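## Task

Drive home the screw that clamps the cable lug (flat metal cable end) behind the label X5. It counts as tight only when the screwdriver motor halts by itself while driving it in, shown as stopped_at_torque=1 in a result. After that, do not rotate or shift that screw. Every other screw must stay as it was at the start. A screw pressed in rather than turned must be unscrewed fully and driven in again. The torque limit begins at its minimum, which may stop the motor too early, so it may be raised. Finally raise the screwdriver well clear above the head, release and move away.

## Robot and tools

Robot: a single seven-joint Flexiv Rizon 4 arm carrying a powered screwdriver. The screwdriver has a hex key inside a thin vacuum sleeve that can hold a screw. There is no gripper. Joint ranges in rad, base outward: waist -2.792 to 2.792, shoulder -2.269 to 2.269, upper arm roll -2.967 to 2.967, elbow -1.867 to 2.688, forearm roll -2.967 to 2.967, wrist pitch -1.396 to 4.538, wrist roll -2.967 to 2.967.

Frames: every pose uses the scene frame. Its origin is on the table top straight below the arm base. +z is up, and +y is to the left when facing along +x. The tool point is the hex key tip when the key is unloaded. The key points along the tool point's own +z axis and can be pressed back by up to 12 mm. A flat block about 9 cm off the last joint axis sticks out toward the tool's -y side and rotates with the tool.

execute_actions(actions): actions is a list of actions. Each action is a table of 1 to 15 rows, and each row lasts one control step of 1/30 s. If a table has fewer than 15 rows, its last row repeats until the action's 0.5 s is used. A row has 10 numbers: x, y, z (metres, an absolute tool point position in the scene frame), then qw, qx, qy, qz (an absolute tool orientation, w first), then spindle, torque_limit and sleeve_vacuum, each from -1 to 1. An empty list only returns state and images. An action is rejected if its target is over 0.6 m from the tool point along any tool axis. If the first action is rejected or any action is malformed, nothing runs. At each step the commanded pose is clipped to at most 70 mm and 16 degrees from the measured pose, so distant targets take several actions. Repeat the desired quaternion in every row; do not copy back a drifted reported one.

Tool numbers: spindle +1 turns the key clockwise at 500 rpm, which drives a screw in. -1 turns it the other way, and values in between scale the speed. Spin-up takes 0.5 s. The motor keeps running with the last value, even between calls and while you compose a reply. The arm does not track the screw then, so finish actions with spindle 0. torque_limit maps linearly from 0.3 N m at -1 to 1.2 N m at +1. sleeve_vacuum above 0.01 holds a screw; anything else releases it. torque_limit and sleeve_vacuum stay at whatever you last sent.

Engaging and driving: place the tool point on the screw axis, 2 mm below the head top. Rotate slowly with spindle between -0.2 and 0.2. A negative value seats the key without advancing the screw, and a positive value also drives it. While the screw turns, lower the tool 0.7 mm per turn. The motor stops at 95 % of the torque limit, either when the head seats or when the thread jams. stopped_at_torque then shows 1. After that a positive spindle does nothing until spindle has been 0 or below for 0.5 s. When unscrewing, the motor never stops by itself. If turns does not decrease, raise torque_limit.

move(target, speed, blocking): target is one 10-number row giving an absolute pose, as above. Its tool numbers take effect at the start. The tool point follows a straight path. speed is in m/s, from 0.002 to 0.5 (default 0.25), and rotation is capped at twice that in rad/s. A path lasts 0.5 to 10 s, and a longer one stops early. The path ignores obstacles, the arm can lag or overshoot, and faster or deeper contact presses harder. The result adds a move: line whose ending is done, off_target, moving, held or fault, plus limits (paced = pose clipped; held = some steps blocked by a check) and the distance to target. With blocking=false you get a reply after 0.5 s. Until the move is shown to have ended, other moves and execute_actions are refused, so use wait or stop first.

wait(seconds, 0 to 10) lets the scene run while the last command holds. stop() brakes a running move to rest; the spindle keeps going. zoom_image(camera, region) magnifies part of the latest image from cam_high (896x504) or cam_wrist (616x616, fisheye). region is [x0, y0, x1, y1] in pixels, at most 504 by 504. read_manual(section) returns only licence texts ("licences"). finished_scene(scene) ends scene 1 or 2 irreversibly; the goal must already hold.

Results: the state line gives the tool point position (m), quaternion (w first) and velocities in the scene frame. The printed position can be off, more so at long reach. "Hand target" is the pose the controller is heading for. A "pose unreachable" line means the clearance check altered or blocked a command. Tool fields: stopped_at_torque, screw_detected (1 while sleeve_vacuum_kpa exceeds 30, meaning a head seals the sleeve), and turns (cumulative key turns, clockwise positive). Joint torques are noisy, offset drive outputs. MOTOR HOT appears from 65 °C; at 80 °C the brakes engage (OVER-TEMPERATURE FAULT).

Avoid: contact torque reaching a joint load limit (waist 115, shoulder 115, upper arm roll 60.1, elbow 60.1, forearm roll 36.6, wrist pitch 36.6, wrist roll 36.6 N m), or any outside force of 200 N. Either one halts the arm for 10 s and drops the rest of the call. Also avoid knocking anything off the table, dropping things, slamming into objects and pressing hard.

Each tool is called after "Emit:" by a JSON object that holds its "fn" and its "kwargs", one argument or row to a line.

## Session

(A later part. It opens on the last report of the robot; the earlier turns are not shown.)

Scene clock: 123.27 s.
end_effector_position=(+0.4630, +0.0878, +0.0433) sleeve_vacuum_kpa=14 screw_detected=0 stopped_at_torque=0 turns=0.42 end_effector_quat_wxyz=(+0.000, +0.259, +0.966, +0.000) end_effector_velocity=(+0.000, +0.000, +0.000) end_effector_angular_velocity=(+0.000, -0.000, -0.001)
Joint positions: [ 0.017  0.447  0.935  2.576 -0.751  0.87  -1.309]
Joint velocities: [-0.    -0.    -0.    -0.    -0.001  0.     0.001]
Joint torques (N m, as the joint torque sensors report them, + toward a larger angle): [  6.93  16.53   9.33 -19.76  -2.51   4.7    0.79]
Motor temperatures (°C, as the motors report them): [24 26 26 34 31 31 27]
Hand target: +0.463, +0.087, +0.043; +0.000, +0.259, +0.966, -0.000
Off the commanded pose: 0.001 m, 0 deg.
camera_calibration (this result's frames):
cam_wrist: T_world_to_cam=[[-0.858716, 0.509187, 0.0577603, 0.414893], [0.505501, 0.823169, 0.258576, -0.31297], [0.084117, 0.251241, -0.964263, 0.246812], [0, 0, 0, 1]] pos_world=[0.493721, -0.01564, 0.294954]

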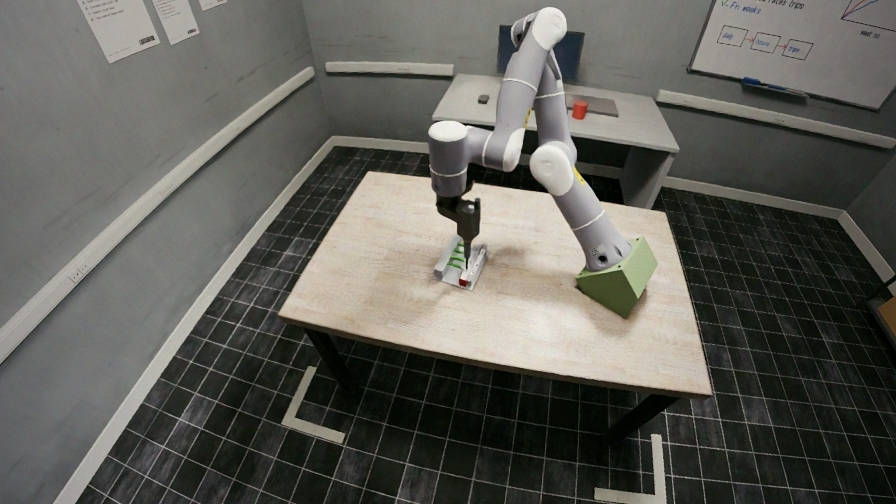

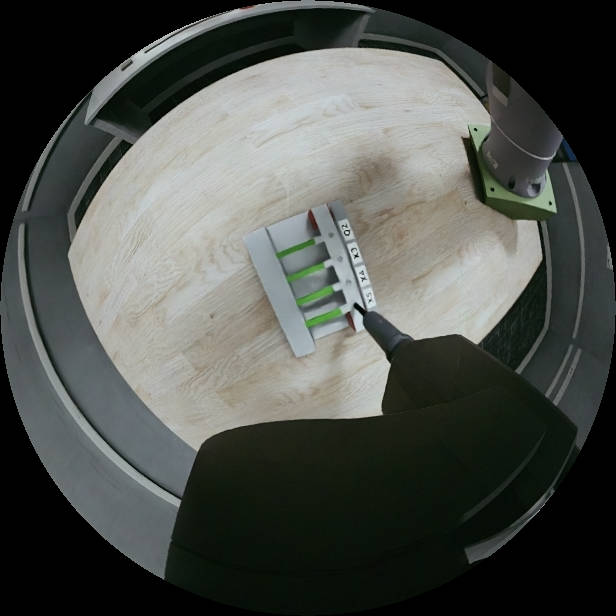

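Emit:
{"fn": "move", "kwargs": {
  "target": [0.4627,0.0875,0.057,0,0.259,0.966,0,0,0,1],
  "speed": 0.02
}}

Emit:
{"fn": "zoom_image", "kwargs": {
  "camera": "cam_wrist",
  "region": [335, 275, 375, 315]
}}

Scene clock: 138.93 s.
end_effector_position=(+0.4628, +0.0876, +0.0569) sleeve_vacuum_kpa=14 screw_detected=0 stopped_at_torque=0 turns=0.42 end_effector_quat_wxyz=(+0.000, +0.259, +0.966, +0.000) end_effector_velocity=(-0.000, -0.000, +0.000) end_effector_angular_velocity=(-0.000, +0.001, -0.000)
Joint positions: [ 0.061  0.479  0.941  2.56  -0.677  0.822 -1.344]
Joint velocities: [ 0.001  0.001  0.001 -0.001  0.004 -0.002 -0.001]
Joint torques (N m, as the joint torque sensors report them, + toward a larger angle): [ 10.14  18.08   9.95 -23.4   -2.49   4.08   0.23]
Motor temperatures (°C, as the motors report them): [24 26 26 34 31 31 27]
Hand target: +0.463, +0.087, +0.057; +0.000, +0.259, +0.966, -0.000
Off the commanded pose: 0.000 m, 0 deg.
move: done
camera_calibration (this result's frames):
cam_wrist: T_world_to_cam=[[-0.858382, 0.50971, 0.0581053, 0.413872], [0.506136, 0.822947, 0.25804, -0.316476], [0.0837081, 0.250906, -0.964385, 0.260214], [0, 0, 0, 1]] pos_world=[0.493658, -0.0158013, 0.308562]

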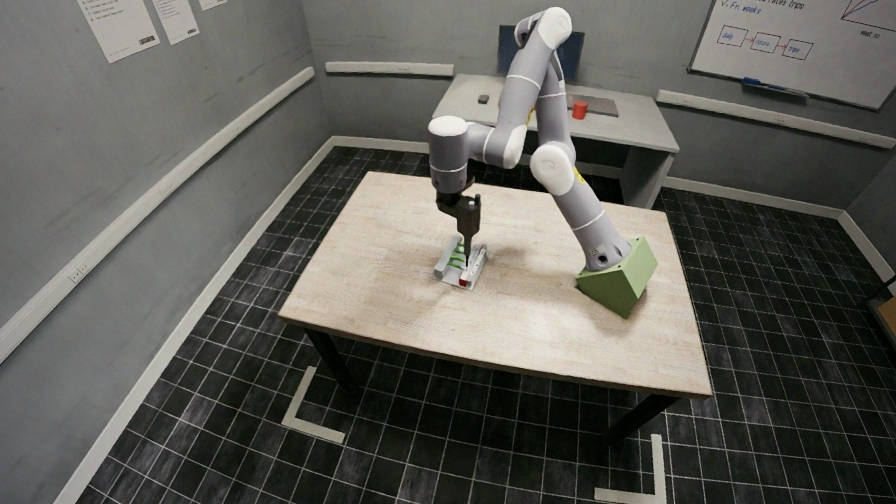

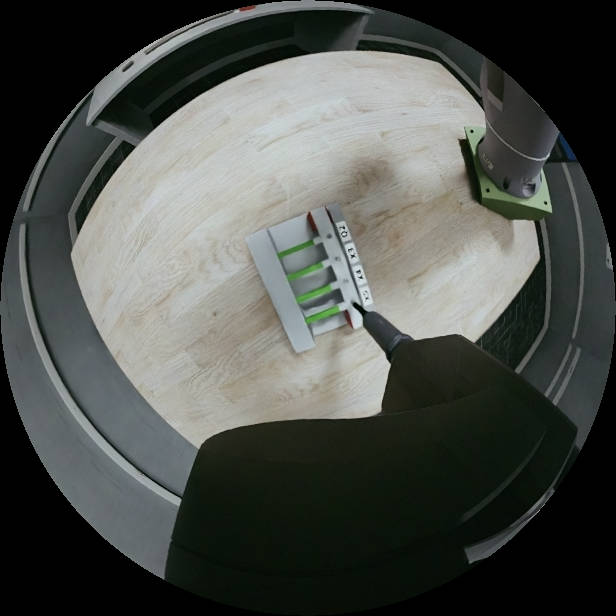

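Region (335, 275, 375, 315) of cam_wrist's 616x616 image, scaled by 12.600, with more detail than that image has.

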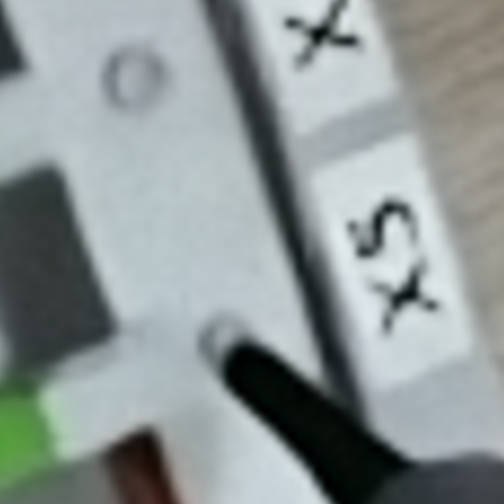

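Emit:
{"fn": "move", "kwargs": {
  "target": [0.4617,0.0874,0.051,0,0.259,0.966,0,0,0,1],
  "speed": 0.01
}}

Emit:
{"fn": "move", "kwargs": {
  "target": [0.4617,0.0874,0.043,0,0.259,0.966,0,0,0,1],
  "speed": 0.008
}}

Emit:
{"fn": "zoom_image", "kwargs": {
  "camera": "cam_wrist",
  "region": [335, 275, 375, 315]
}}

Scene clock: 153.97 s.
end_effector_position=(+0.4616, +0.0873, +0.0511) sleeve_vacuum_kpa=14 screw_detected=0 stopped_at_torque=0 turns=0.42 end_effector_quat_wxyz=(+0.000, +0.259, +0.966, -0.000) end_effector_velocity=(-0.001, -0.000, -0.000) end_effector_angular_velocity=(-0.000, +0.001, +0.000)
Joint positions: [ 0.045  0.468  0.939  2.569 -0.705  0.842 -1.329]
Joint velocities: [-0.    -0.001 -0.     0.001 -0.001  0.001  0.001]
Joint torques (N m, as the joint torque sensors report them, + toward a larger angle): [  8.43  16.94   9.49 -22.37  -2.64   5.65   0.8 ]
Motor temperatures (°C, as the motors report them): [24 26 26 34 31 31 27]
Hand target: +0.462, +0.087, +0.051; -0.000, +0.259, +0.966, +0.000
Off the commanded pose: 0.000 m, 0 deg.
move: done
camera_calibration (this result's frames):
cam_wrist: T_world_to_cam=[[-0.858605, 0.509346, 0.0580117, 0.413469], [0.505808, 0.823311, 0.257521, -0.31399], [0.0834056, 0.250452, -0.96453, 0.254946], [0, 0, 0, 1]] pos_world=[0.492561, -0.0159394, 0.302776]

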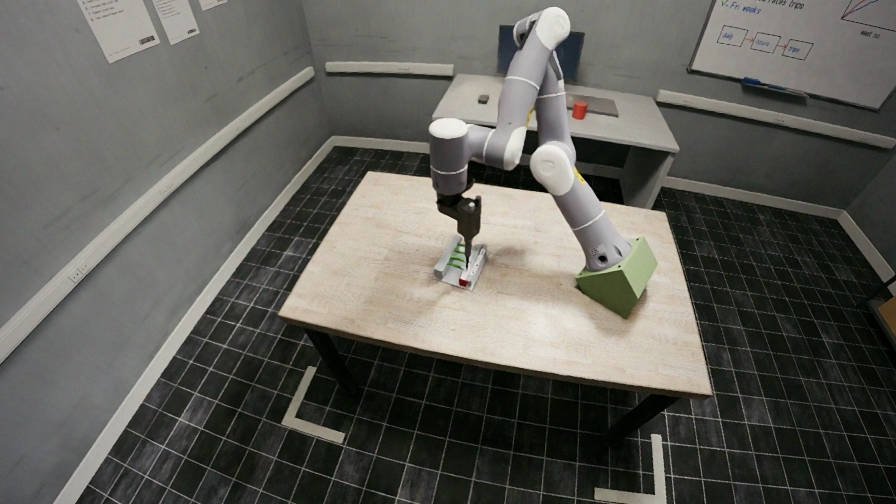

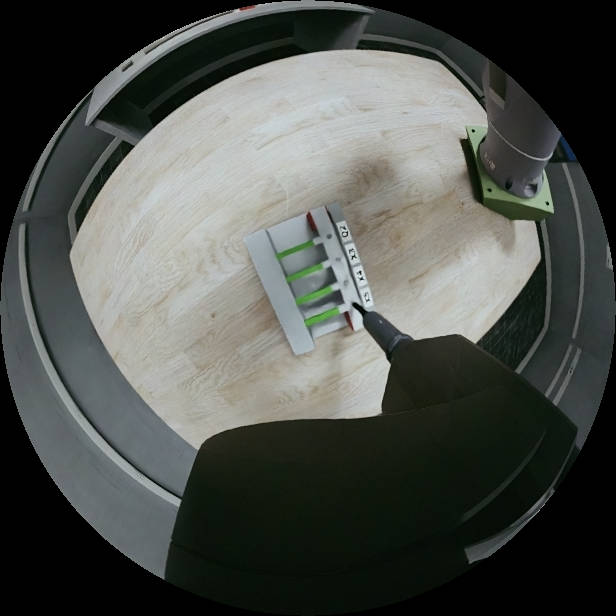

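Scene clock: 155.20 s.
end_effector_position=(+0.4619, +0.0877, +0.0433) sleeve_vacuum_kpa=14 screw_detected=0 stopped_at_torque=0 turns=0.42 end_effector_quat_wxyz=(+0.000, +0.259, +0.966, +0.000) end_effector_velocity=(+0.000, -0.000, -0.000) end_effector_angular_velocity=(-0.001, +0.000, -0.001)
Joint positions: [ 0.018  0.449  0.936  2.578 -0.748  0.87  -1.309]
Joint velocities: [-0.001 -0.    -0.     0.    -0.001  0.     0.001]
Joint torques (N m, as the joint torque sensors report them, + toward a larger angle): [  7.04  15.8    8.9  -19.43  -2.91   5.     0.96]
Motor temperatures (°C, as the motors report them): [24 26 26 34 31 31 27]
Hand target: +0.462, +0.087, +0.043; -0.000, +0.259, +0.966, -0.000
Off the commanded pose: 0.000 m, 0 deg.
move: done
camera_calibration (this result's frames):
cam_wrist: T_world_to_cam=[[-0.85874, 0.509141, 0.0578039, 0.414061], [0.505483, 0.823232, 0.258409, -0.312306], [0.0839808, 0.251125, -0.964305, 0.247038], [0, 0, 0, 1]] pos_world=[0.492689, -0.0157525, 0.294988]

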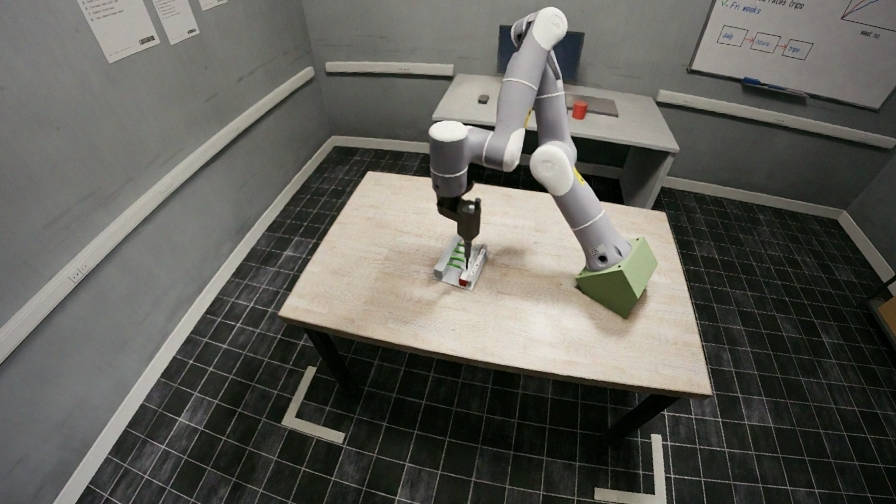

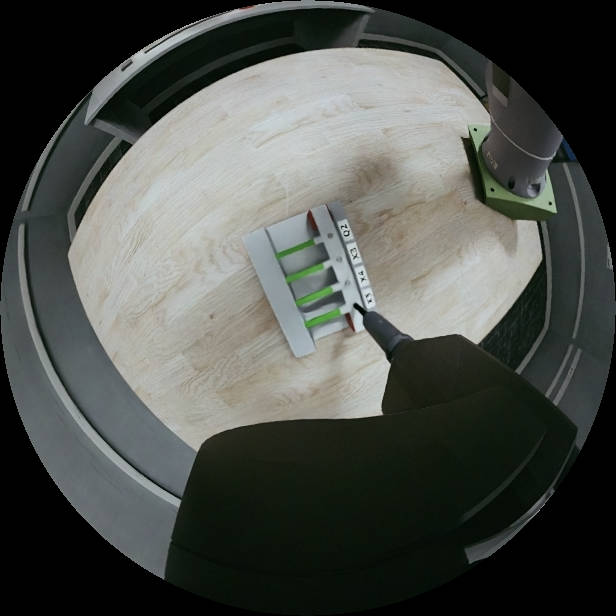

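Region (335, 275, 375, 315) of cam_wrist's 616x616 image, scaled by 12.600, with more detail than that image has.

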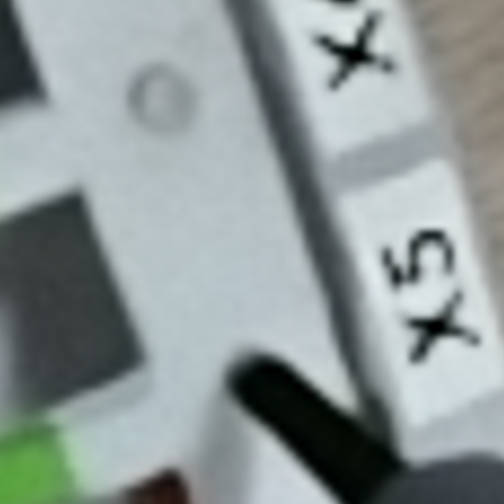

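Emit:
{"fn": "execute_actions", "kwargs": {
  "actions": [
    [[0.4617,0.0872,0.044,0,0.259,0.966,0,0.1,0,1]],
    [[0.4617,0.0872,0.044,0,0.259,0.966,0,0.1,0,1]],
    [[0.4617,0.0872,0.044,0,0.259,0.966,0,0,0,1]]
  ]
}}

Emit:
{"fn": "zoom_image", "kwargs": {
  "camera": "cam_wrist",
  "region": [335, 275, 375, 315]
}}

Scene clock: 165.23 s.
end_effector_position=(+0.4619, +0.0880, +0.0444) sleeve_vacuum_kpa=40 screw_detected=1 stopped_at_torque=0 turns=1.24 end_effector_quat_wxyz=(+0.000, +0.259, +0.966, +0.001) end_effector_velocity=(-0.000, -0.000, -0.000) end_effector_angular_velocity=(-0.001, +0.000, -0.001)
Joint positions: [ 0.021  0.452  0.936  2.577 -0.742  0.869 -1.312]
Joint velocities: [-0.     0.    -0.     0.    -0.    -0.     0.001]
Joint torques (N m, as the joint torque sensors report them, + toward a larger angle): [  6.57  18.75   8.52 -19.86  -2.42   2.92   0.1 ]
Motor temperatures (°C, as the motors report them): [24 26 26 34 31 31 27]
Hand target: +0.462, +0.087, +0.044; +0.000, +0.259, +0.966, +0.000
Off the commanded pose: 0.001 m, 0 deg.
camera_calibration (this result's frames):
cam_wrist: T_world_to_cam=[[-0.858686, 0.509166, 0.0583843, 0.413753], [0.505563, 0.822861, 0.259434, -0.312874], [0.0840527, 0.252289, -0.963995, 0.247804], [0, 0, 0, 1]] pos_world=[0.492633, -0.0157353, 0.295895]

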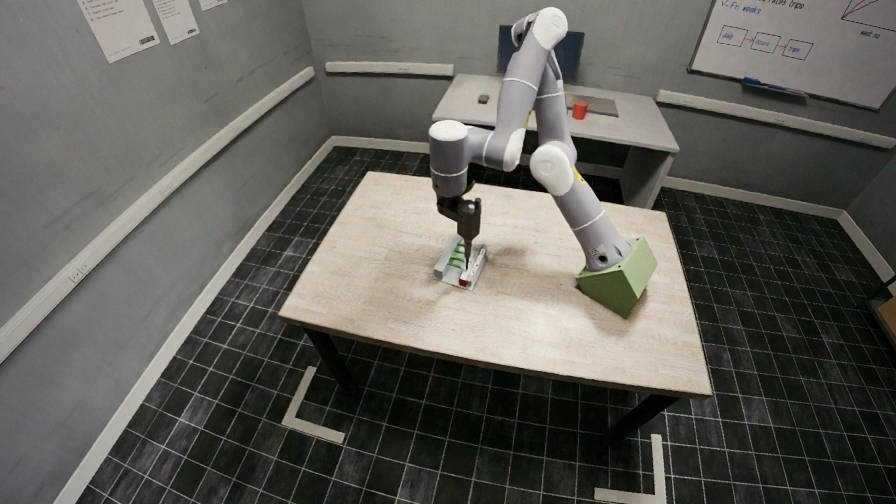

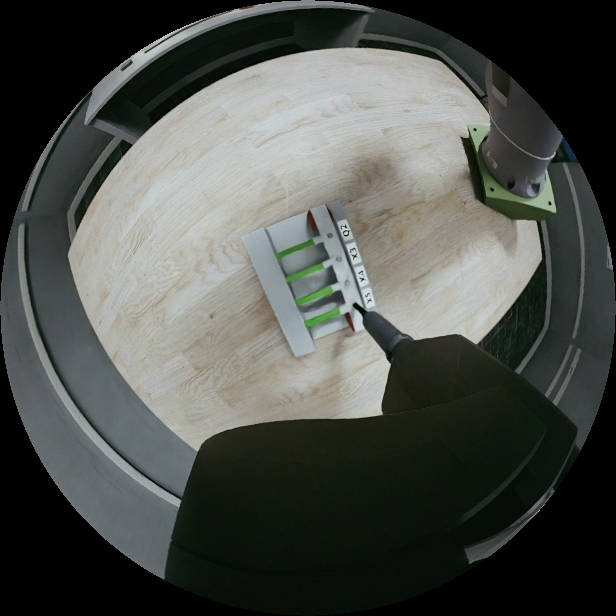

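Region (335, 275, 375, 315) of cam_wrist's 616x616 image, scaled by 12.600, with more detail than that image has.

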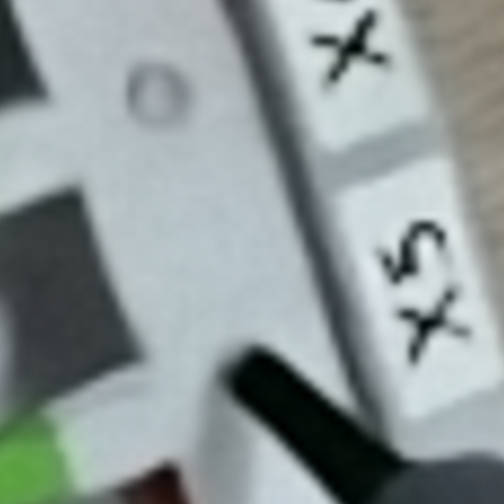

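Emit:
{"fn": "execute_actions", "kwargs": {
  "actions": [
    [[0.4617,0.0872,0.0435,0,0.259,0.966,0,0.3,0.5,1]],
    [[0.4617,0.0872,0.0428,0,0.259,0.966,0,0.3,0.5,1]],
    [[0.4617,0.0872,0.042,0,0.259,0.966,0,0.3,0.5,1]],
    [[0.4617,0.0872,0.0412,0,0.259,0.966,0,0.3,0.5,1]],
    [[0.4617,0.0872,0.0412,0,0.259,0.966,0,0,0.5,1]]
  ]
}}

Scene clock: 174.97 s.
end_effector_position=(+0.4619, +0.0879, +0.0416) sleeve_vacuum_kpa=40 screw_detected=1 stopped_at_torque=1 turns=3.73 end_effector_quat_wxyz=(+0.000, +0.259, +0.966, +0.001) end_effector_velocity=(-0.000, -0.000, -0.000) end_effector_angular_velocity=(-0.000, +0.000, -0.001)
Joint positions: [ 0.008  0.446  0.937  2.58  -0.757  0.879 -1.306]
Joint velocities: [-0.     0.     0.    -0.     0.    -0.     0.001]
Joint torques (N m, as the joint torque sensors report them, + toward a larger angle): [  5.7   18.27   8.14 -19.34  -2.89   3.6    0.17]
Motor temperatures (°C, as the motors report them): [24 26 26 34 31 31 27]
Hand target: +0.462, +0.087, +0.041; +0.000, +0.259, +0.966, +0.000
Off the commanded pose: 0.001 m, 0 deg.
camera_calibration (this result's frames):
cam_wrist: T_world_to_cam=[[-0.85872, 0.509119, 0.0582897, 0.413978], [0.505513, 0.82296, 0.259219, -0.312073], [0.084003, 0.252062, -0.964058, 0.2452], [0, 0, 0, 1]] pos_world=[0.49265, -0.0157458, 0.293152]

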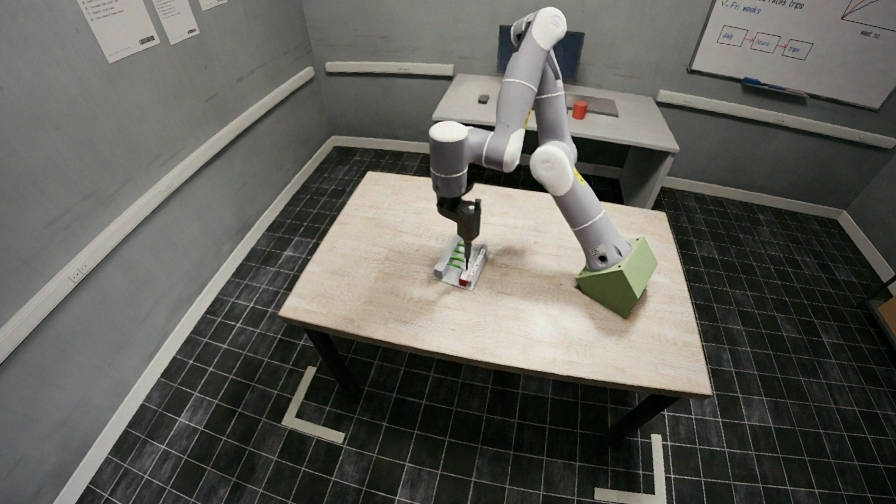

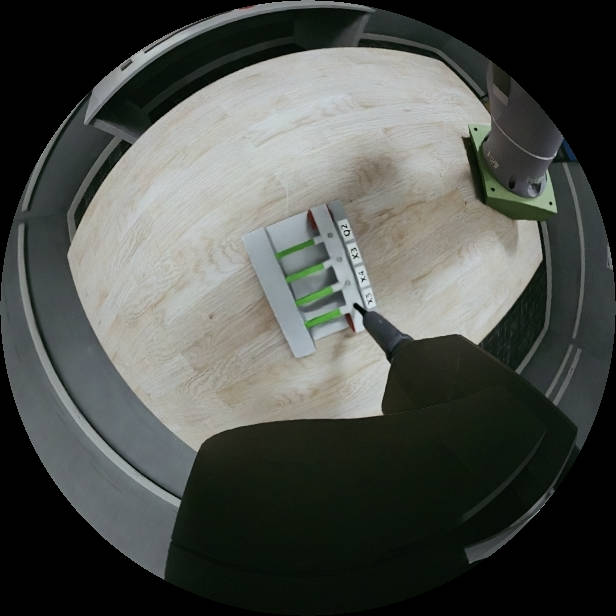

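Emit:
{"fn": "move", "kwargs": {
  "target": [0.4617,0.0872,0.16,0,0.259,0.966,0,0,0.5,-1],
  "speed": 0.1
}}

Emit:
{"fn": "finished_scene", "kwargs": {
  "scene": 1
}}

Scene clock: 192.00 s.
end_effector_position=(+0.4626, +0.0873, +0.1597) sleeve_vacuum_kpa=0 screw_detected=0 stopped_at_torque=1 turns=3.73 end_effector_quat_wxyz=(+0.000, +0.259, +0.966, +0.000) end_effector_velocity=(+0.000, -0.000, +0.001) end_effector_angular_velocity=(-0.001, +0.001, -0.001)
Joint positions: [ 0.272  0.652  0.981  2.386 -0.368  0.469 -1.487]
Joint velocities: [ 0.001  0.001 -0.001 -0.002  0.001 -0.004 -0.001]
Joint torques (N m, as the joint torque sensors report them, + toward a larger angle): [  8.34  14.47   7.75 -31.56  -3.17   3.65  -0.09]
Motor temperatures (°C, as the motors report them): [24 26 26 34 31 31 27]
Hand target: +0.462, +0.087, +0.160; +0.000, +0.259, +0.966, +0.000
Off the commanded pose: 0.001 m, 0 deg.
move: done
camera_calibration (this result's frames):
cam_wrist: T_world_to_cam=[[-0.858089, 0.51027, 0.0575038, 0.407712], [0.506507, 0.822659, 0.25823, -0.342789], [0.0844609, 0.25071, -0.964371, 0.359101], [0, 0, 0, 1]] pos_world=[0.493148, -0.0160752, 0.411379]

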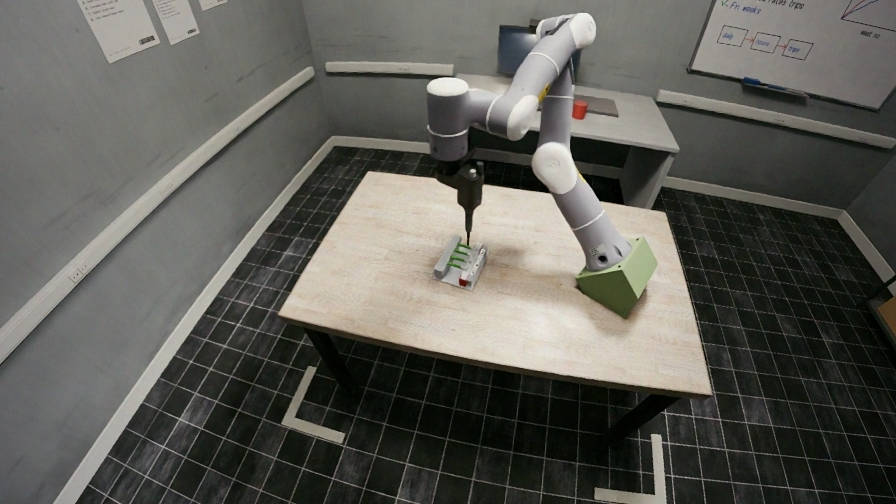

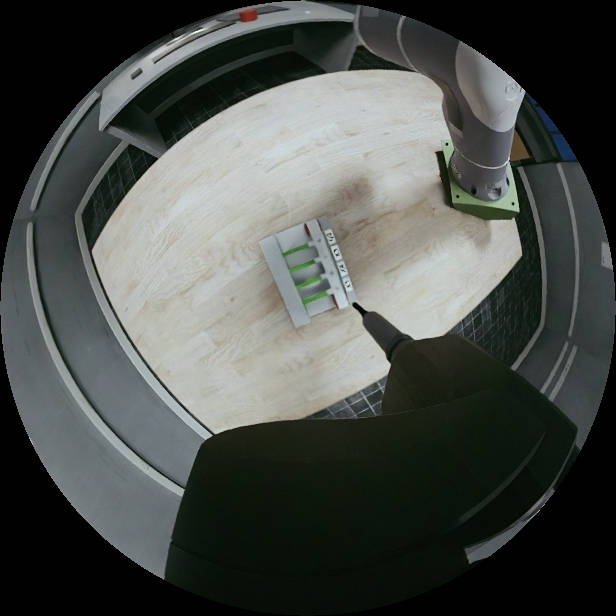

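The scene is finished: the task was done.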